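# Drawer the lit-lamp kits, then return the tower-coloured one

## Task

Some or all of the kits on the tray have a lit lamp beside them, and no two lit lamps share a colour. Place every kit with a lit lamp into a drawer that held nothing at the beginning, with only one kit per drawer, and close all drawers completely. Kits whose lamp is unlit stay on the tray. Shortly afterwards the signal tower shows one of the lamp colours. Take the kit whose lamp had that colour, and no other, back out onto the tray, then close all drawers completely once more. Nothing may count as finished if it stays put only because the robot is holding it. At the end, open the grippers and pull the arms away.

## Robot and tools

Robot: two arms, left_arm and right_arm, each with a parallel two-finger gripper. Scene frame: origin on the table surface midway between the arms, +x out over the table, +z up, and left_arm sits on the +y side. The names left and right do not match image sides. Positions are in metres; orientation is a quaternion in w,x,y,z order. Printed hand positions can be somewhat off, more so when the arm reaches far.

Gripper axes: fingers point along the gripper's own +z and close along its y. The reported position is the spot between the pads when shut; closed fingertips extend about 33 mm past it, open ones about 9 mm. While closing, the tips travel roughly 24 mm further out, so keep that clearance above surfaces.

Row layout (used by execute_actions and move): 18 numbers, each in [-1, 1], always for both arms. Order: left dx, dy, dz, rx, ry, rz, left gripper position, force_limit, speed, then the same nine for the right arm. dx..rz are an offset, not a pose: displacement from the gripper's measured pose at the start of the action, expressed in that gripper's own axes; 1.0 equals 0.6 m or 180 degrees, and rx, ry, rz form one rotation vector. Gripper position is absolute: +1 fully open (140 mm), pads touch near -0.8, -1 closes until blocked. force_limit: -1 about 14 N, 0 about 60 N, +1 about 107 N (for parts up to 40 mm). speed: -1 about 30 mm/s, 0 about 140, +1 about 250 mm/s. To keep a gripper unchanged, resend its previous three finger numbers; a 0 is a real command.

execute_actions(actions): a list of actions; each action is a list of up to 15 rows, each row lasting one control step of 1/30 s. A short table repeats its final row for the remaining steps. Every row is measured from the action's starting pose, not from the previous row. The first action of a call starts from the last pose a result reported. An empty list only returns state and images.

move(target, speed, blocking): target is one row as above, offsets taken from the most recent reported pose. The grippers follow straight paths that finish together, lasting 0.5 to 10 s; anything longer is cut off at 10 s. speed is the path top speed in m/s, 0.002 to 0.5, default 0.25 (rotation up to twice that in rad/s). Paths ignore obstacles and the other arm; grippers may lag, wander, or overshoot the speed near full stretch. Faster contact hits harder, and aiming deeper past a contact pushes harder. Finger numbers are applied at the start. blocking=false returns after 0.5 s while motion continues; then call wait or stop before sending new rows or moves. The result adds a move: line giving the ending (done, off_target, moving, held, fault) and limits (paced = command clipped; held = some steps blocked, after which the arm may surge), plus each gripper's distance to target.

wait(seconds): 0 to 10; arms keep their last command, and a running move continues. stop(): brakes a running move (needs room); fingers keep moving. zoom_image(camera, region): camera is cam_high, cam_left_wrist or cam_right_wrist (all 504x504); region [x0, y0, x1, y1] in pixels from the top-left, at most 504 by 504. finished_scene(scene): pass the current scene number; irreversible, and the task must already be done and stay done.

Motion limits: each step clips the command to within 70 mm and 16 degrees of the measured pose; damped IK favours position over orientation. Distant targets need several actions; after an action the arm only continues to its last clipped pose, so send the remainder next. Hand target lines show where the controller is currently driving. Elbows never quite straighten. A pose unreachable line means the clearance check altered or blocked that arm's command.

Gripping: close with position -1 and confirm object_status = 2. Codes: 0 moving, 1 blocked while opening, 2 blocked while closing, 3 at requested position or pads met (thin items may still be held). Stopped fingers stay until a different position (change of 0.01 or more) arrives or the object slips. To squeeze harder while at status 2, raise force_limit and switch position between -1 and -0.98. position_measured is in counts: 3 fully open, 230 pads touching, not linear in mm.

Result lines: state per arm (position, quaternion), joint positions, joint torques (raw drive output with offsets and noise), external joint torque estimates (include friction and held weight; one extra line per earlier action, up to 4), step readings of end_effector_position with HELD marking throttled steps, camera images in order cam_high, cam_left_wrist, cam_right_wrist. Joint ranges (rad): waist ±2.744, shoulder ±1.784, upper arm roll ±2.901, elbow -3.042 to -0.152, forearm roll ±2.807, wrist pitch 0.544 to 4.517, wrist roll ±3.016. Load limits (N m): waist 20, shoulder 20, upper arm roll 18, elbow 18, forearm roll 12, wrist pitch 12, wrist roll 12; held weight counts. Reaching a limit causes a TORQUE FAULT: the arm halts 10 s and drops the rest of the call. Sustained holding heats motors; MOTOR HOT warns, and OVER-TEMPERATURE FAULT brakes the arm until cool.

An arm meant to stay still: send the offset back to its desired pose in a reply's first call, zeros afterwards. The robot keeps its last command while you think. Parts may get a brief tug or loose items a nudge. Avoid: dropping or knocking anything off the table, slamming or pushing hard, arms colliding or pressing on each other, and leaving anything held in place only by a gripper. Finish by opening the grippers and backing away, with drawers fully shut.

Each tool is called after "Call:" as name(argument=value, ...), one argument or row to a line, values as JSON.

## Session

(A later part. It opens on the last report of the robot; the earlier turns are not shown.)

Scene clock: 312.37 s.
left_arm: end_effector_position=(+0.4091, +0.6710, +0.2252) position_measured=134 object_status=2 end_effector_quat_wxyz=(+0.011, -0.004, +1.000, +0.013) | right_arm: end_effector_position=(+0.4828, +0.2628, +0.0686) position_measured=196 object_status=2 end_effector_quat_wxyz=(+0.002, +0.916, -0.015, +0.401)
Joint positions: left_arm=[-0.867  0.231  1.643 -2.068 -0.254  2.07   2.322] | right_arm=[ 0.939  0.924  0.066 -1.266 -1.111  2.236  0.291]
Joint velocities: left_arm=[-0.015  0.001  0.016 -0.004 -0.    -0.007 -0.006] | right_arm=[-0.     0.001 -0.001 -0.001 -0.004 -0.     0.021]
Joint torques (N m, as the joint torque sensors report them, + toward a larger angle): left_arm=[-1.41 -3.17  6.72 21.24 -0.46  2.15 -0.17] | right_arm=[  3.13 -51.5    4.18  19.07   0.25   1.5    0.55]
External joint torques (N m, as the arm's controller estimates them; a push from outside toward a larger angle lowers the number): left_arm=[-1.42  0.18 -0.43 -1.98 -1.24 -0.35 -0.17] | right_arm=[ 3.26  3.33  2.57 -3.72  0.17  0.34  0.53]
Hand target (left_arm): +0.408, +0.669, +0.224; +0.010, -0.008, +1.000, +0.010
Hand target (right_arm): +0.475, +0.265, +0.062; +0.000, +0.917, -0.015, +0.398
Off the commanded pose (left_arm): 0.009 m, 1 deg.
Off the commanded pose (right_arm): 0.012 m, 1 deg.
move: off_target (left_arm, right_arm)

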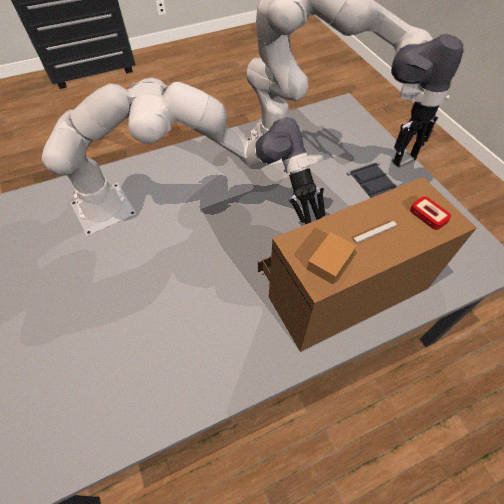

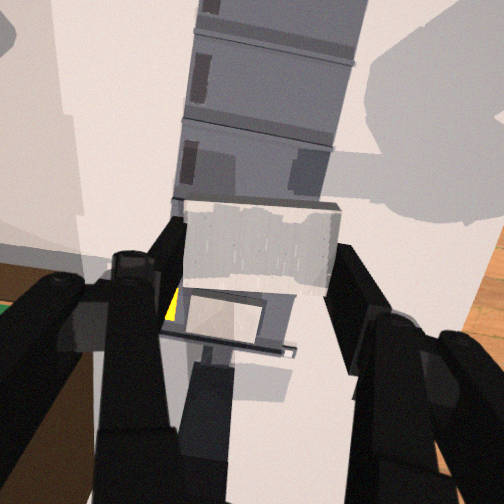

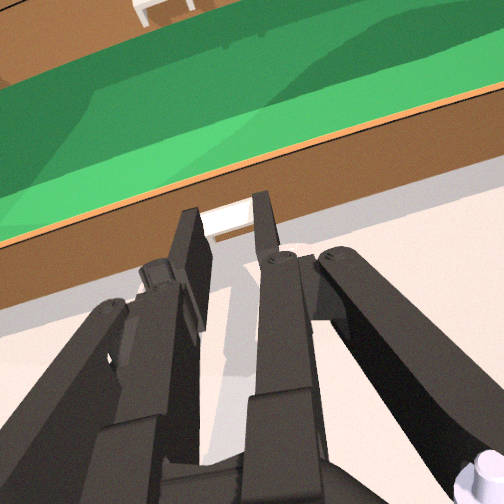

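Call:
move(
  target=[0,0,0,0,0,0,-0.98,0.4,0.2,0,0,0,0,0,0,-0.15,0.3,0.3],
)

Call:
move(
  target=[-0.05,-0.1,0,0,0,0,-0.98,0.4,0.2,0,0,-0.1,0,0,0,-0.15,0.3,0.3],
  speed=0.2,
)

Call:
move(
  target=[-0.1,-0.25,0,0,0,0,-0.98,0.4,0.2,0.06,0.65,-0.06,0,0,0,-0.15,0.3,0.3],
  speed=0.25,
)

Scene clock: 316.43 s.
left_arm: end_effector_position=(+0.4085, +0.6707, +0.2250) position_measured=134 object_status=2 end_effector_quat_wxyz=(+0.010, -0.006, +1.000, +0.012) | right_arm: end_effector_position=(+0.4828, +0.2626, +0.0684) position_measured=148 object_status=3 end_effector_quat_wxyz=(+0.002, +0.916, -0.016, +0.401)
Joint positions: left_arm=[-0.869  0.231  1.645 -2.068 -0.254  2.069  2.32 ] | right_arm=[ 0.939  0.924  0.066 -1.266 -1.112  2.236  0.296]
Joint velocities: left_arm=[-0.    -0.     0.    -0.     0.     0.     0.002] | right_arm=[-0.001  0.     0.    -0.    -0.001  0.001 -0.001]
Joint torques (N m, as the joint torque sensors report them, + toward a larger angle): left_arm=[ 1.73 -4.04  6.04 22.83  0.89  2.71  0.15] | right_arm=[ -0.64 -53.16   3.11  23.8    0.07   1.09  -0.12]
External joint torques (N m, as the arm's controller estimates them; a push from outside toward a larger angle lowers the number): left_arm=[ 1.7  -0.71 -1.14 -0.37  0.11  0.22  0.15] | right_arm=[-0.49  2.01  1.5   0.84  0.   -0.09 -0.14]
Hand target (left_arm): +0.409, +0.671, +0.225; +0.011, -0.004, +1.000, +0.013
Hand target (right_arm): +0.483, +0.263, +0.069; +0.002, +0.916, -0.015, +0.401
Off the commanded pose (left_arm): 0.001 m, 0 deg.
Off the commanded pose (right_arm): 0.000 m, 0 deg.
move: done

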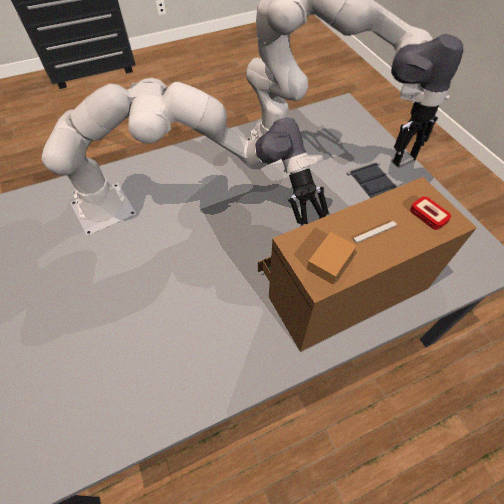

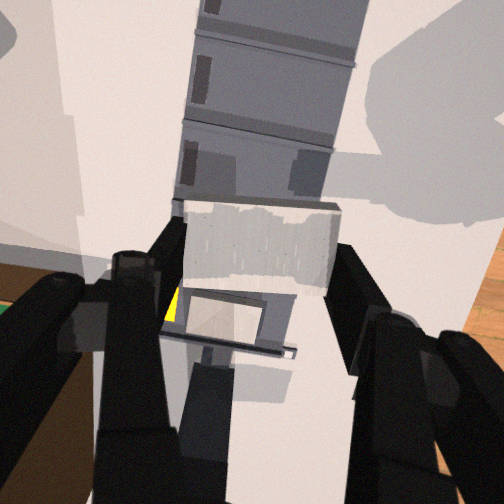

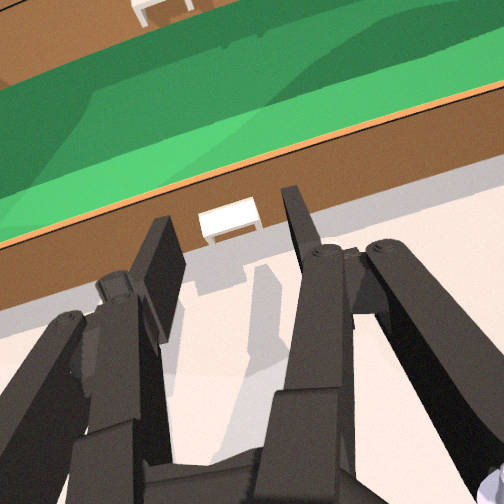

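Scene clock: 317.40 s.
left_arm: end_effector_position=(+0.4403, +0.6120, +0.2259) position_measured=134 object_status=2 end_effector_quat_wxyz=(+0.011, +0.001, +1.000, +0.015) | right_arm: end_effector_position=(+0.4389, +0.2646, +0.1105) position_measured=148 object_status=3 end_effector_quat_wxyz=(+0.001, +0.915, -0.011, +0.403)
Joint positions: left_arm=[-0.994  0.3    1.668 -2.071 -0.324  2.054  2.261] | right_arm=[ 0.985  0.797  0.084 -1.381 -1.099  2.184  0.309]
Joint velocities: left_arm=[ 0.     0.002  0.001 -0.    -0.008 -0.002 -0.018] | right_arm=[ 0.001  0.001  0.001 -0.002 -0.    -0.006  0.008]
Joint torques (N m, as the joint torque sensors report them, + toward a larger angle): left_arm=[-0.61 -3.42  9.87 21.27 -0.37  2.13 -0.05] | right_arm=[ -0.8  -51.24   2.68  21.97   0.78   0.68   0.52]
External joint torques (N m, as the arm's controller estimates them; a push from outside toward a larger angle lowers the number): left_arm=[-0.72  1.23  0.54 -1.51 -1.16 -0.37 -0.05] | right_arm=[-1.06  1.5   0.64 -0.84  0.81 -0.48  0.5 ]
Hand target (left_arm): +0.440, +0.611, +0.225; +0.011, -0.005, +1.000, +0.013
Hand target (right_arm): +0.439, +0.262, +0.109; +0.002, +0.916, -0.016, +0.402
Off the commanded pose (left_arm): 0.002 m, 1 deg.
Off the commanded pose (right_arm): 0.002 m, 1 deg.
move: done

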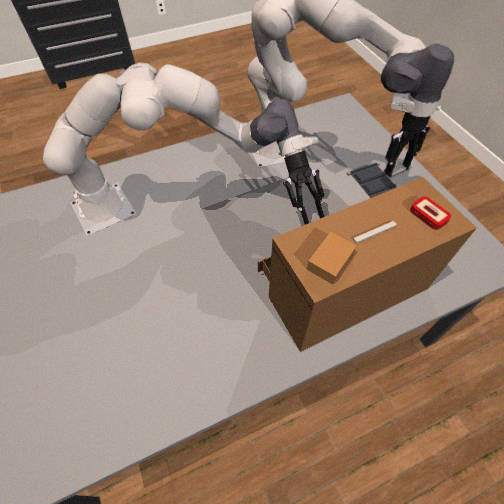

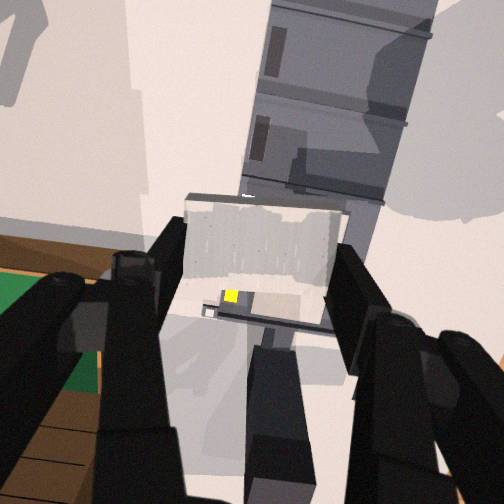

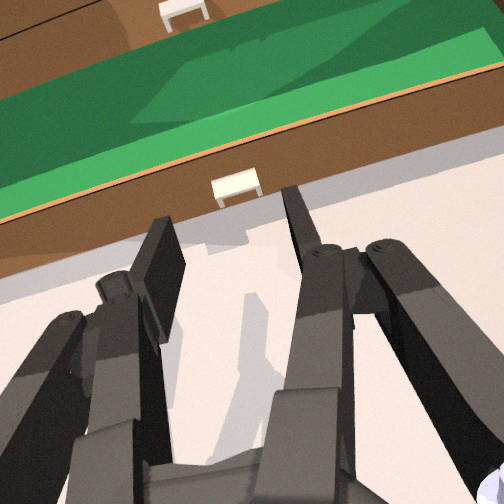

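Scene clock: 319.60 s.
left_arm: end_effector_position=(+0.4994, +0.4626, +0.2237) position_measured=134 object_status=2 end_effector_quat_wxyz=(+0.011, +0.006, +1.000, +0.016) | right_arm: end_effector_position=(+0.4282, -0.1244, +0.1525) position_measured=148 object_status=3 end_effector_quat_wxyz=(+0.001, +0.916, -0.008, +0.401)
Joint positions: left_arm=[-1.16   0.451  1.594 -2.02  -0.471  1.998  2.079] | right_arm=[ 0.729 -0.164 -0.142 -2.646 -1.606  2.6    0.593]
Joint velocities: left_arm=[-0.002 -0.001 -0.     0.001  0.001 -0.002 -0.018] | right_arm=[-0.    -0.002 -0.002 -0.    -0.01   0.01   0.016]
Joint torques (N m, as the joint torque sensors report them, + toward a larger angle): left_arm=[  1.42 -10.15  12.92  23.77  -0.32   2.06  -0.15] | right_arm=[ -1.69 -21.13   0.    17.84  -0.31   0.94   0.43]
External joint torques (N m, as the arm's controller estimates them; a push from outside toward a larger angle lowers the number): left_arm=[ 1.37  1.16 -0.86  2.27 -1.14 -0.44 -0.15] | right_arm=[-1.59 -0.09 -0.3  -1.26 -0.86  0.28  0.41]
Hand target (left_arm): +0.500, +0.461, +0.225; +0.012, +0.001, +1.000, +0.015
Hand target (right_arm): +0.428, -0.126, +0.152; -0.002, +0.916, -0.013, +0.400
Off the commanded pose (left_arm): 0.001 m, 1 deg.
Off the commanded pose (right_arm): 0.007 m, 0 deg.
move: off_target (right_arm)

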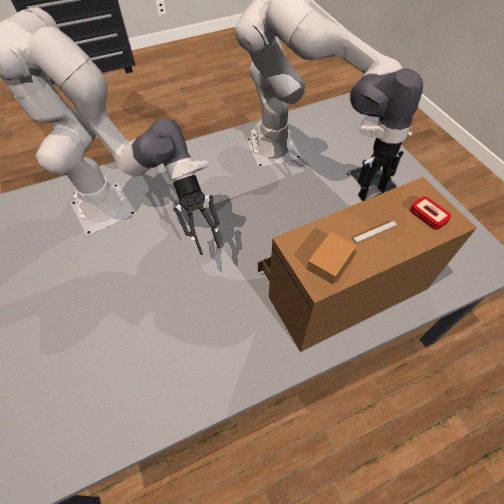

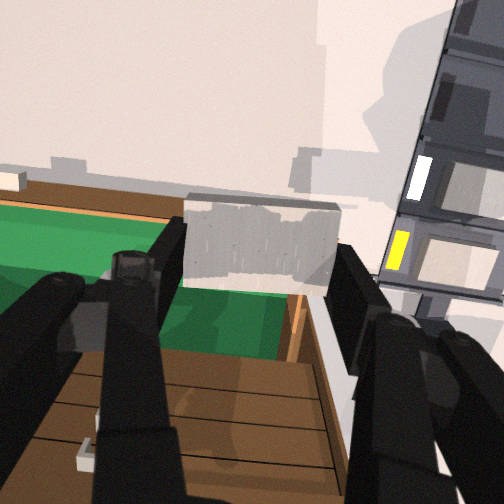

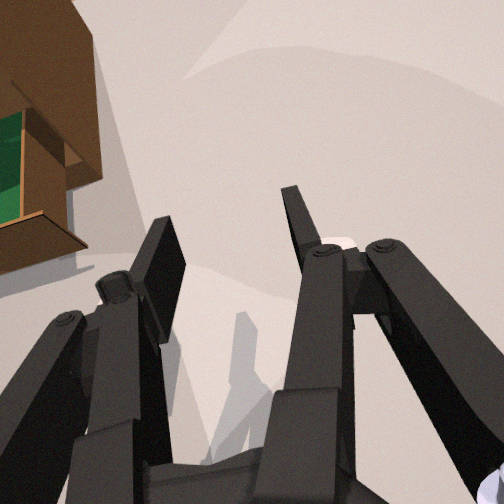

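Call:
move(
  target=[-0.095,-0.216,0.118,0.01,0.007,-0.007,-0.98,0.4,0.2,0,0,0,0,0,0,-0.15,0.3,0.3],
  speed=0.15,
)

Call:
move(
  target=[0,0,0.09,0,0,0,-0.98,0.4,0.2,0,0,0,0,0,0,-0.15,0.3,0.3],
  speed=0.07,
)

Scene clock: 324.07 s.
left_arm: end_effector_position=(+0.5558, +0.3331, +0.1485) position_measured=134 object_status=2 end_effector_quat_wxyz=(-0.002, +0.002, +1.000, +0.001) | right_arm: end_effector_position=(+0.4279, -0.1239, +0.1524) position_measured=148 object_status=3 end_effector_quat_wxyz=(-0.001, +0.916, -0.009, +0.400)
Joint positions: left_arm=[-0.985  0.636  1.238 -1.872 -0.665  2.005  1.943] | right_arm=[ 0.729 -0.164 -0.142 -2.647 -1.607  2.602  0.598]
Joint velocities: left_arm=[ 0.001 -0.001  0.     0.002 -0.005 -0.004 -0.023] | right_arm=[-0.001  0.    -0.001  0.001  0.001  0.    -0.   ]
Joint torques (N m, as the joint torque sensors report them, + toward a larger angle): left_arm=[  1.54 -25.06  18.23  19.9   -0.4    2.04  -0.18] | right_arm=[ -0.45 -19.92   1.62  19.52   0.79   0.31  -0.13]
External joint torques (N m, as the arm's controller estimates them; a push from outside toward a larger angle lowers the number): left_arm=[ 1.71  2.15  0.22  0.62 -1.16 -0.37 -0.18] | right_arm=[-0.37  1.05  1.31  0.49  0.24 -0.36 -0.15]
Hand target (left_arm): +0.557, +0.333, +0.149; -0.001, -0.005, +1.000, -0.001
Hand target (right_arm): +0.428, -0.124, +0.152; +0.001, +0.916, -0.008, +0.401
Off the commanded pose (left_arm): 0.002 m, 1 deg.
Off the commanded pose (right_arm): 0.001 m, 0 deg.
move: done

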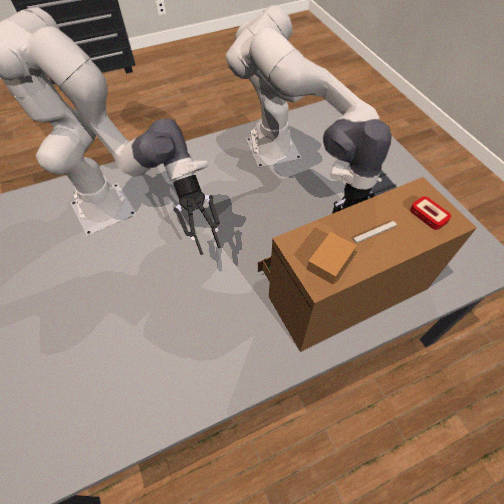

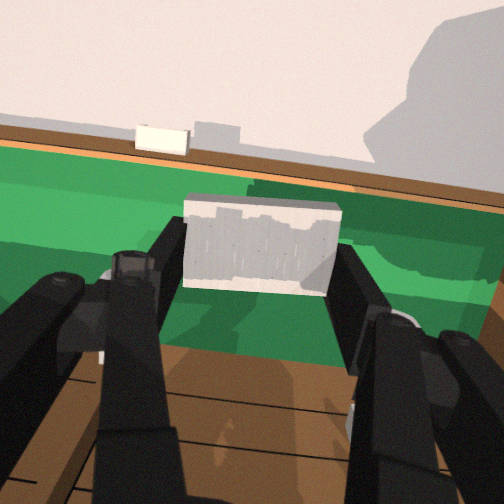

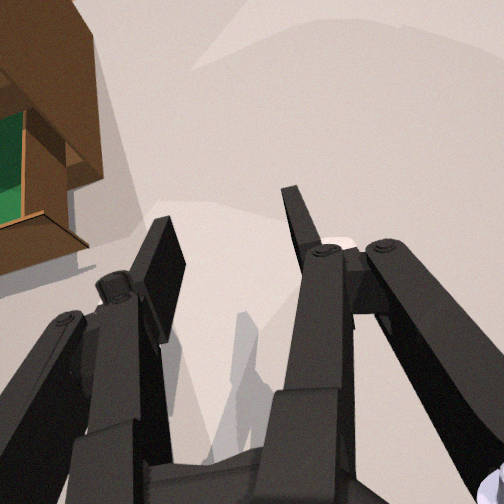

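Scene clock: 325.23 s.
left_arm: end_effector_position=(+0.5550, +0.3309, +0.0942) position_measured=134 object_status=2 end_effector_quat_wxyz=(-0.005, +0.002, +1.000, +0.000) | right_arm: end_effector_position=(+0.4279, -0.1239, +0.1524) position_measured=148 object_status=3 end_effector_quat_wxyz=(-0.001, +0.916, -0.009, +0.400)
Joint positions: left_arm=[-0.924  0.69   1.139 -1.906 -0.73   2.092  1.973] | right_arm=[ 0.729 -0.164 -0.142 -2.647 -1.607  2.602  0.598]
Joint velocities: left_arm=[ 0.006 -0.001 -0.004 -0.001 -0.     0.016  0.011] | right_arm=[ 0.    -0.001 -0.001  0.001 -0.001 -0.     0.001]
Joint torques (N m, as the joint torque sensors report them, + toward a larger angle): left_arm=[  2.09 -29.14  18.4   16.85  -0.5    2.83   0.23] | right_arm=[ -0.68 -19.94   1.6   19.38   0.51   0.57   0.11]
External joint torques (N m, as the arm's controller estimates them; a push from outside toward a larger angle lowers the number): left_arm=[ 2.1   0.82 -0.29 -1.09 -1.24  0.46  0.23] | right_arm=[-0.65  1.1   1.24  0.35 -0.04 -0.1   0.09]
Hand target (left_arm): +0.556, +0.332, +0.094; -0.002, +0.003, +1.000, -0.001
Hand target (right_arm): +0.428, -0.124, +0.152; -0.001, +0.916, -0.009, +0.400
Off the commanded pose (left_arm): 0.002 m, 0 deg.
Off the commanded pose (right_arm): 0.000 m, 0 deg.
move: done

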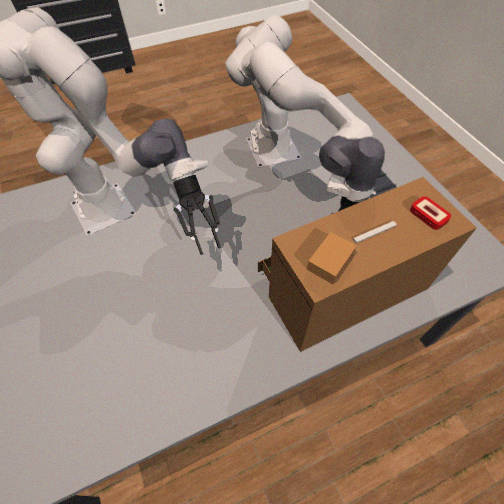

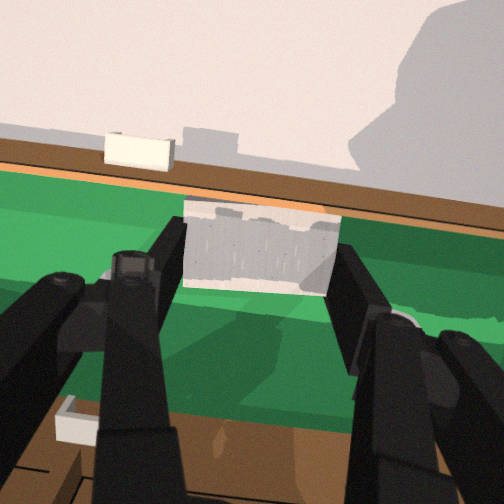

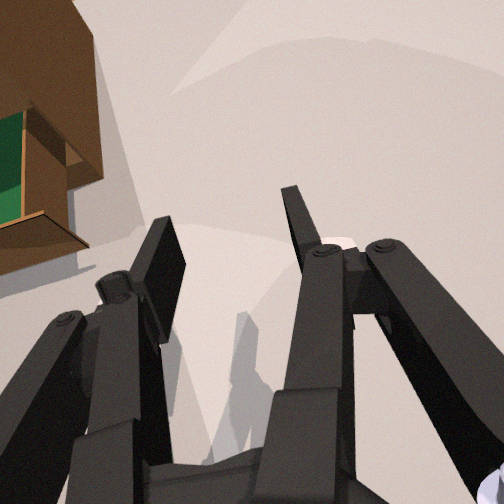

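Call:
move(
  target=[-0.03,0,-0.004,0,0,0,-0.98,0.4,0.2,0,0,0,0,0,0,-0.15,0.3,0.3],
  speed=0.04,
)

Call:
move(
  target=[0,0,0.035,0,0,0,-0.98,0.4,0.2,0,0,0,0,0,0,-0.15,0.3,0.3],
  speed=0.03,
)

Scene clock: 327.50 s.
left_arm: end_effector_position=(+0.5641, +0.3302, +0.0944) position_measured=134 object_status=2 end_effector_quat_wxyz=(-0.013, +0.002, +1.000, -0.002) | right_arm: end_effector_position=(+0.4279, -0.1239, +0.1524) position_measured=148 object_status=3 end_effector_quat_wxyz=(-0.001, +0.916, -0.009, +0.400)
Joint positions: left_arm=[-0.875  0.714  1.112 -1.846 -0.73   2.052  1.968] | right_arm=[ 0.729 -0.164 -0.142 -2.647 -1.607  2.602  0.598]
Joint velocities: left_arm=[ 0.003  0.004 -0.     0.003 -0.003 -0.015 -0.008] | right_arm=[ 0.002 -0.     0.001 -0.002 -0.     0.     0.001]
Joint torques (N m, as the joint torque sensors report them, + toward a larger angle): left_arm=[  6.07 -25.62  16.72  25.97  -0.58   3.96  -0.03] | right_arm=[ -0.58 -20.17   1.66  19.37   0.5    0.64   0.11]
External joint torques (N m, as the arm's controller estimates them; a push from outside toward a larger angle lowers the number): left_arm=[ 5.87  6.25 -2.39  8.14 -1.33  1.62 -0.03] | right_arm=[-0.64  0.7   1.22  0.52 -0.05 -0.05  0.09]
Hand target (left_arm): +0.572, +0.331, +0.096; -0.005, +0.001, +1.000, +0.000
Hand target (right_arm): +0.428, -0.124, +0.152; -0.001, +0.916, -0.009, +0.400
Off the commanded pose (left_arm): 0.009 m, 1 deg.
Off the commanded pose (right_arm): 0.000 m, 0 deg.
move: off_target (left_arm)

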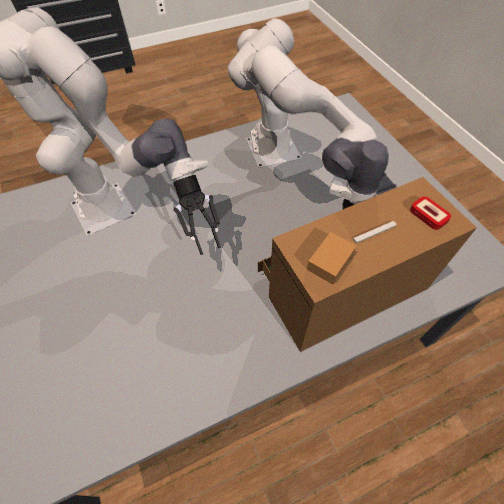

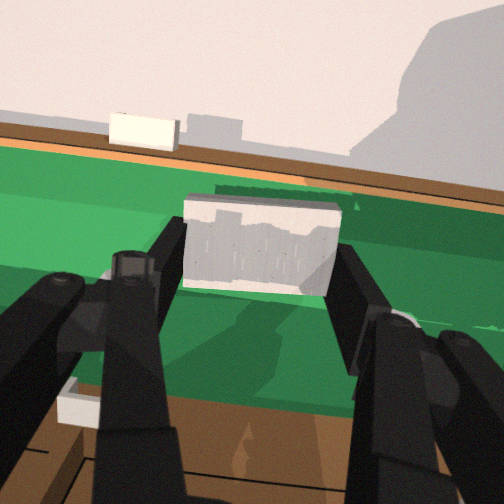

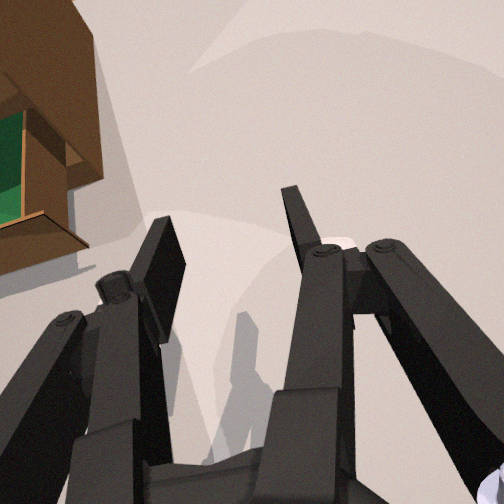

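Scene clock: 328.50 s.
left_arm: end_effector_position=(+0.5616, +0.3284, +0.0738) position_measured=134 object_status=2 end_effector_quat_wxyz=(-0.016, +0.001, +1.000, -0.003) | right_arm: end_effector_position=(+0.4279, -0.1239, +0.1524) position_measured=148 object_status=3 end_effector_quat_wxyz=(-0.001, +0.916, -0.009, +0.400)
Joint positions: left_arm=[-0.857  0.736  1.077 -1.857 -0.752  2.079  1.976] | right_arm=[ 0.729 -0.164 -0.142 -2.647 -1.607  2.602  0.598]
Joint velocities: left_arm=[ 0.003  0.001 -0.002 -0.002  0.     0.01   0.006] | right_arm=[-0.001 -0.001  0.003 -0.001  0.002 -0.001 -0.001]
Joint torques (N m, as the joint torque sensors report them, + toward a larger angle): left_arm=[  3.09 -30.59  16.73  17.08  -0.45   2.99   0.26] | right_arm=[ -0.38 -20.05   1.65  19.6    0.5    0.57   0.13]
External joint torques (N m, as the arm's controller estimates them; a push from outside toward a larger angle lowers the number): left_arm=[ 3.01  2.32 -2.57 -0.51 -1.19  0.64  0.25] | right_arm=[-0.45  0.81  1.19  0.76 -0.04 -0.12  0.11]
Hand target (left_arm): +0.564, +0.330, +0.073; -0.013, +0.002, +1.000, -0.003
Hand target (right_arm): +0.428, -0.124, +0.152; -0.001, +0.916, -0.009, +0.400
Off the commanded pose (left_arm): 0.003 m, 0 deg.
Off the commanded pose (right_arm): 0.000 m, 0 deg.
move: done

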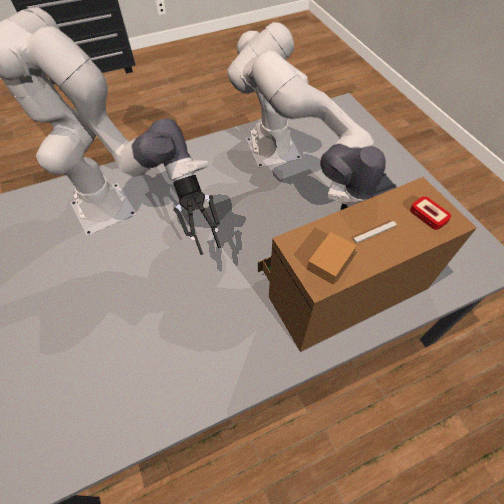

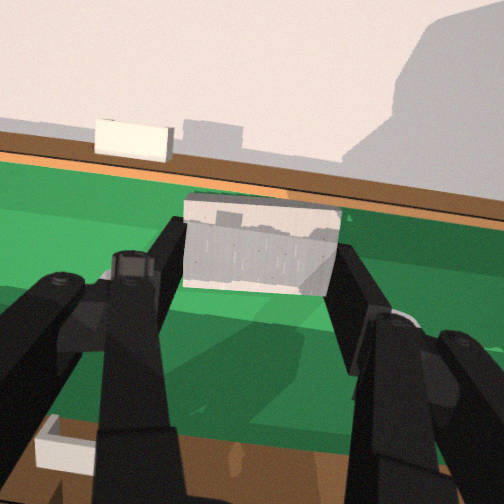

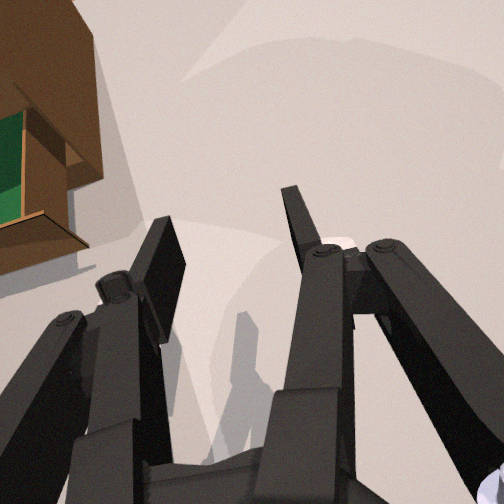

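Call:
move(
  target=[0.002,0,0.006,0,0,0,-0.98,0.4,0.2,0,0,0,0,0,0,-0.15,0.3,0.3],
  speed=0.02,
)

Call:
move(
  target=[0,0,0,0,0,0,0.25,0,0.3,0,0,0,0,0,0,-0.15,0.3,0.3],
)

Call:
move(
  target=[0.02,0,-0.15,0,0,0,0.25,0,0.3,0,0,0,0,0,0,-0.15,0.3,0.3],
  speed=0.15,
)

Scene clock: 331.47 s.
left_arm: end_effector_position=(+0.5604, +0.3285, +0.0716) position_measured=134 object_status=2 end_effector_quat_wxyz=(-0.017, +0.002, +1.000, -0.003) | right_arm: end_effector_position=(+0.4279, -0.1239, +0.1524) position_measured=148 object_status=3 end_effector_quat_wxyz=(-0.001, +0.916, -0.009, +0.400)
Joint positions: left_arm=[-0.857  0.736  1.074 -1.861 -0.752  2.084  1.978] | right_arm=[ 0.729 -0.164 -0.142 -2.647 -1.607  2.602  0.598]
Joint velocities: left_arm=[ 0.     0.001 -0.001  0.    -0.     0.003 -0.001] | right_arm=[-0.002 -0.001  0.    -0.001  0.002 -0.001 -0.   ]
Joint torques (N m, as the joint torque sensors report them, + toward a larger angle): left_arm=[  0.1  -31.21  16.89  15.61  -0.12   2.65   0.09] | right_arm=[ -0.61 -19.99   1.49  19.58   0.52   0.58   0.09]
External joint torques (N m, as the arm's controller estimates them; a push from outside toward a larger angle lowers the number): left_arm=[ 0.17  1.67 -2.25 -1.97 -0.85  0.32  0.09] | right_arm=[-0.58  0.89  1.13  0.7  -0.02 -0.09  0.07]
Hand target (left_arm): +0.560, +0.328, +0.070; -0.016, +0.001, +1.000, -0.003
Hand target (right_arm): +0.428, -0.124, +0.152; -0.001, +0.916, -0.009, +0.400
Off the commanded pose (left_arm): 0.001 m, 0 deg.
Off the commanded pose (right_arm): 0.000 m, 0 deg.
move: done

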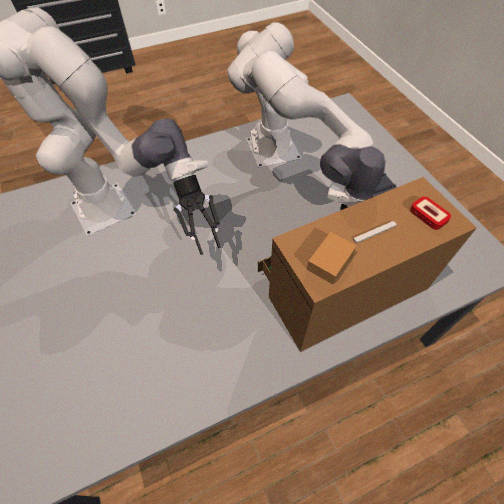

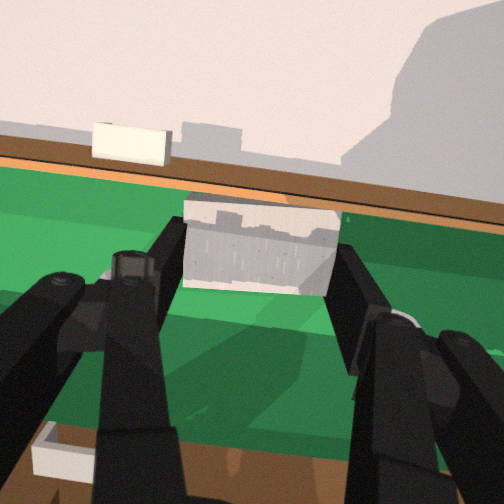

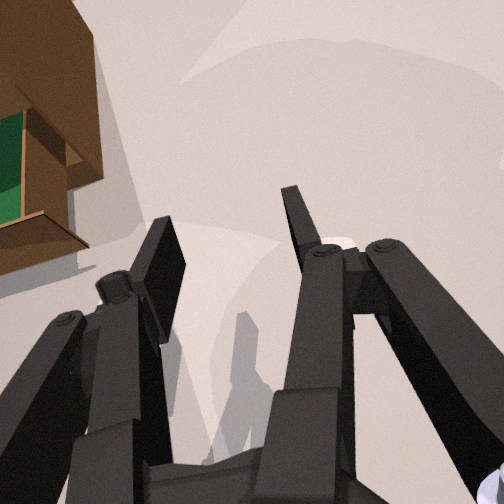

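Scene clock: 331.97 s.
left_arm: end_effector_position=(+0.5604, +0.3285, +0.0716) position_measured=98 object_status=3 end_effector_quat_wxyz=(-0.017, +0.002, +1.000, -0.003) | right_arm: end_effector_position=(+0.4279, -0.1239, +0.1524) position_measured=148 object_status=3 end_effector_quat_wxyz=(-0.001, +0.916, -0.009, +0.400)
Joint positions: left_arm=[-0.857  0.736  1.074 -1.861 -0.752  2.084  1.978] | right_arm=[ 0.729 -0.164 -0.142 -2.647 -1.607  2.602  0.598]
Joint velocities: left_arm=[-0.001 -0.     0.     0.     0.001  0.    -0.   ] | right_arm=[ 0.002  0.     0.    -0.     0.    -0.     0.   ]
Joint torques (N m, as the joint torque sensors report them, + toward a larger angle): left_arm=[  1.   -31.65  19.08  17.18   0.65   2.36   0.13] | right_arm=[ -0.34 -19.98   1.61  19.43   0.5    0.6    0.14]
External joint torques (N m, as the arm's controller estimates them; a push from outside toward a larger angle lowers the number): left_arm=[ 0.94  1.26 -0.15 -0.35 -0.08  0.02  0.13] | right_arm=[-0.47  0.94  1.1   0.5  -0.04 -0.1   0.12]
Hand target (left_arm): +0.560, +0.329, +0.072; -0.017, +0.002, +1.000, -0.003
Hand target (right_arm): +0.428, -0.124, +0.152; -0.001, +0.916, -0.009, +0.400
Off the commanded pose (left_arm): 0.000 m, 0 deg.
Off the commanded pose (right_arm): 0.000 m, 0 deg.
move: done

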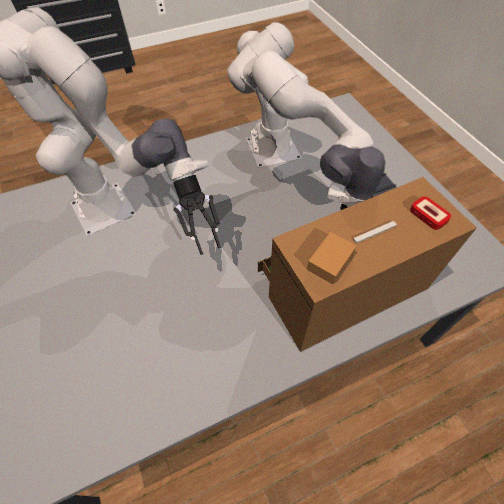

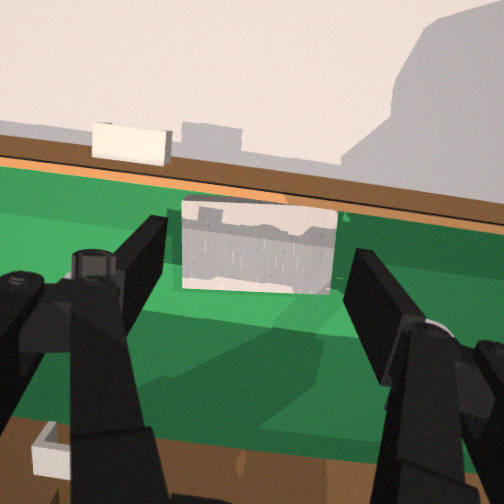

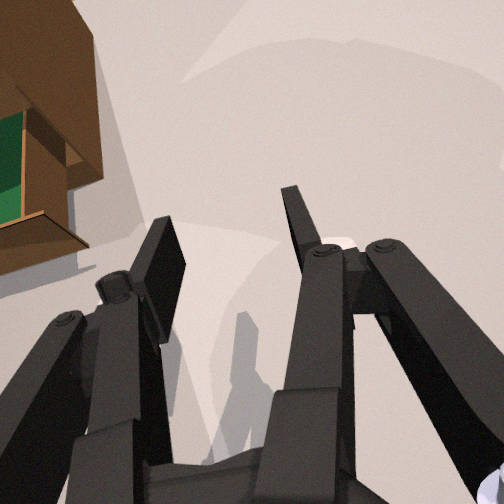

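Scene clock: 333.13 s.
left_arm: end_effector_position=(+0.5518, +0.3310, +0.1632) position_measured=98 object_status=3 end_effector_quat_wxyz=(-0.013, +0.003, +1.000, -0.002) | right_arm: end_effector_position=(+0.4279, -0.1239, +0.1524) position_measured=148 object_status=3 end_effector_quat_wxyz=(-0.001, +0.916, -0.009, +0.400)
Joint positions: left_arm=[-0.98   0.615  1.243 -1.843 -0.632  1.954  1.924] | right_arm=[ 0.729 -0.164 -0.142 -2.647 -1.607  2.602  0.598]
Joint velocities: left_arm=[-0.002  0.001  0.004  0.001 -0.001 -0.013 -0.013] | right_arm=[-0.    -0.001 -0.001  0.    -0.002 -0.     0.001]
Joint torques (N m, as the joint torque sensors report them, + toward a larger angle): left_arm=[ -1.21 -24.75  18.19  20.26   1.67   1.93  -0.13] | right_arm=[ -0.42 -20.12   1.38  19.56   0.47   0.63   0.14]
External joint torques (N m, as the arm's controller estimates them; a push from outside toward a larger angle lowers the number): left_arm=[-0.92  2.23  0.8   0.54  0.91 -0.41 -0.13] | right_arm=[-0.36  0.77  1.05  0.64 -0.07 -0.04  0.12]
Hand target (left_arm): +0.550, +0.331, +0.163; -0.015, +0.001, +1.000, +0.000
Hand target (right_arm): +0.428, -0.124, +0.152; -0.001, +0.916, -0.009, +0.400
Off the commanded pose (left_arm): 0.002 m, 0 deg.
Off the commanded pose (right_arm): 0.000 m, 0 deg.
move: done

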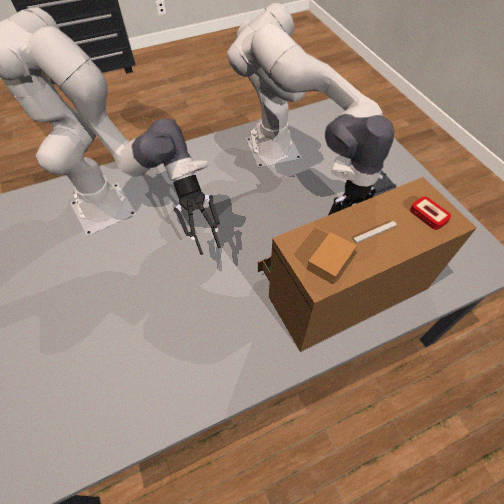

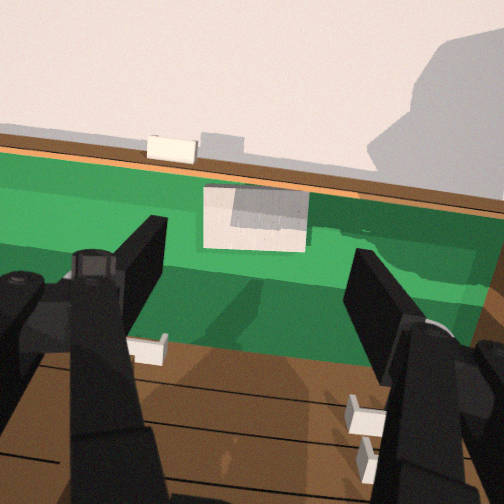

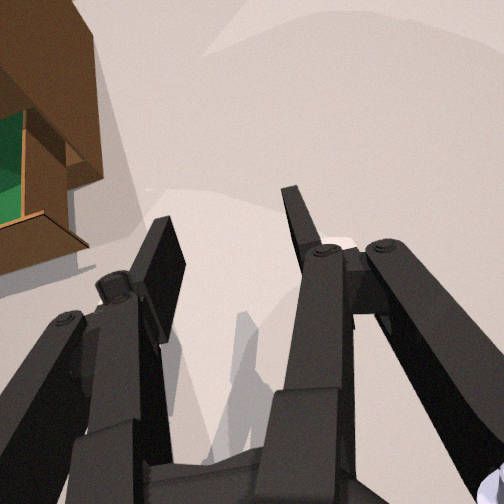

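Call:
move(
  target=[0.117,0.57,0.1,0,-0.008,0,0.25,0,0.3,-0.03,-0.29,0.06,0,0,0,-0.15,0.3,0.3],
  speed=0.25,
)

Scene clock: 337.07 s.
left_arm: end_effector_position=(+0.4810, +0.6690, +0.0946) position_measured=98 object_status=3 end_effector_quat_wxyz=(-0.004, -0.004, +1.000, -0.011) | right_arm: end_effector_position=(+0.4468, +0.0477, +0.1190) position_measured=148 object_status=3 end_effector_quat_wxyz=(-0.000, +0.915, -0.012, +0.403)
Joint positions: left_arm=[-0.253  0.616  1.024 -1.887 -0.635  2.118  2.483] | right_arm=[ 0.855  0.275 -0.023 -2.183 -1.381  2.467  0.581]
Joint velocities: left_arm=[-0.     0.    -0.001  0.     0.    -0.     0.032] | right_arm=[-0.001 -0.001  0.001  0.002  0.    -0.    -0.006]
Joint torques (N m, as the joint torque sensors report them, + toward a larger angle): left_arm=[  2.64 -31.35  15.14  20.64   1.56   2.67   0.14] | right_arm=[  0.43 -33.92   2.22  21.51   1.22   0.34  -0.18]
External joint torques (N m, as the arm's controller estimates them; a push from outside toward a larger angle lowers the number): left_arm=[ 2.7   0.27 -0.9   1.47  0.84  0.32  0.14] | right_arm=[ 0.43  2.55  2.23  1.96  0.86 -0.36 -0.2 ]
Hand target (left_arm): +0.482, +0.671, +0.096; -0.003, +0.004, +1.000, -0.009
Hand target (right_arm): +0.446, +0.049, +0.119; +0.001, +0.916, -0.009, +0.402
Off the commanded pose (left_arm): 0.010 m, 1 deg.
Off the commanded pose (right_arm): 0.004 m, 0 deg.
move: off_target (left_arm, right_arm)

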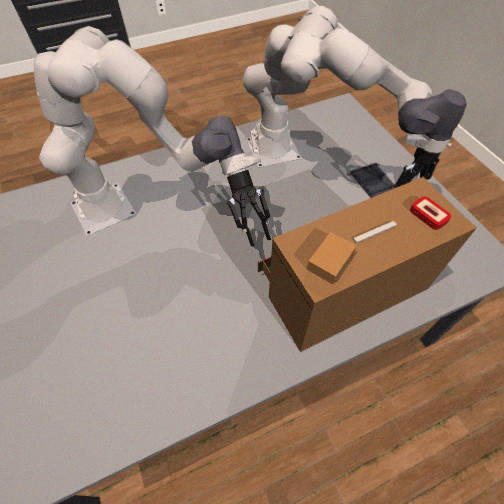

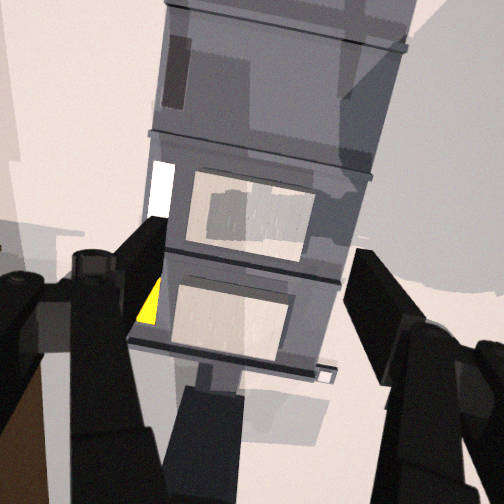

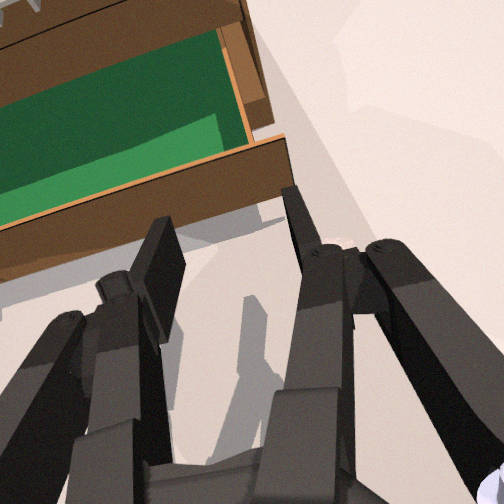

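Call:
move(
  target=[0.004,-0.002,0.097,-0.007,0,0,0.25,0,0.3,-0.058,-0.36,0.068,0,0,0,-0.15,0.3,0.3],
  speed=0.13,
)

Scene clock: 341.30 s.
left_arm: end_effector_position=(+0.4802, +0.6648, +0.0369) position_measured=98 object_status=3 end_effector_quat_wxyz=(-0.004, -0.003, +1.000, -0.001) | right_arm: end_effector_position=(+0.4579, +0.2661, +0.0714) position_measured=148 object_status=3 end_effector_quat_wxyz=(-0.003, +0.914, -0.016, +0.405)
Joint positions: left_arm=[-0.216  0.689  0.938 -1.928 -0.707  2.234  2.515] | right_arm=[ 0.956  0.888  0.089 -1.323 -1.146  2.219  0.351]
Joint velocities: left_arm=[-0.    -0.    -0.002 -0.    -0.001  0.003  0.002] | right_arm=[ 0.001  0.002  0.002  0.002  0.001 -0.011 -0.03 ]
Joint torques (N m, as the joint torque sensors report them, + toward a larger angle): left_arm=[  2.47 -32.68  15.7   15.68  -0.24   2.88   0.28] | right_arm=[ -1.24 -51.93   5.1   24.69   0.88   0.81  -0.37]
External joint torques (N m, as the arm's controller estimates them; a push from outside toward a larger angle lowers the number): left_arm=[ 2.52  1.24 -1.09 -1.97 -0.93  0.48  0.28] | right_arm=[-1.29  2.3   2.95  2.05  0.86 -0.28 -0.39]
Hand target (left_arm): +0.479, +0.665, +0.036; -0.004, -0.003, +1.000, -0.002
Hand target (right_arm): +0.457, +0.266, +0.070; +0.001, +0.915, -0.011, +0.403
Off the commanded pose (left_arm): 0.003 m, 0 deg.
Off the commanded pose (right_arm): 0.004 m, 1 deg.
move: off_target (right_arm)

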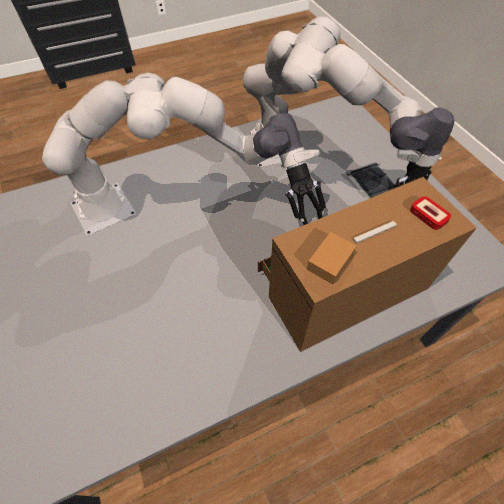

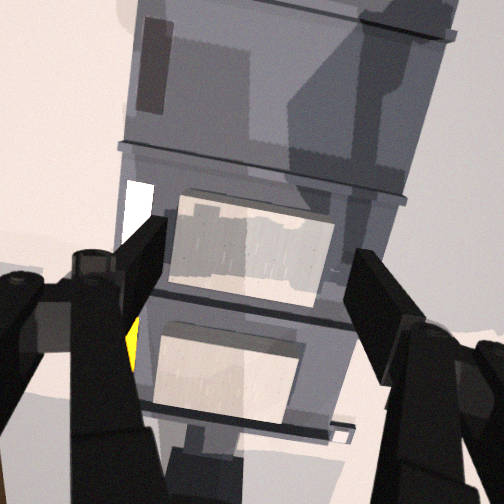

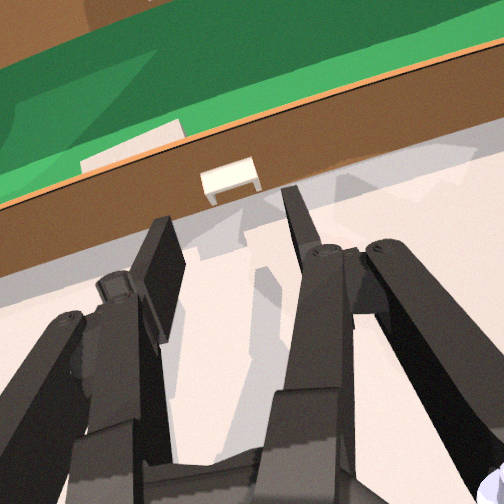

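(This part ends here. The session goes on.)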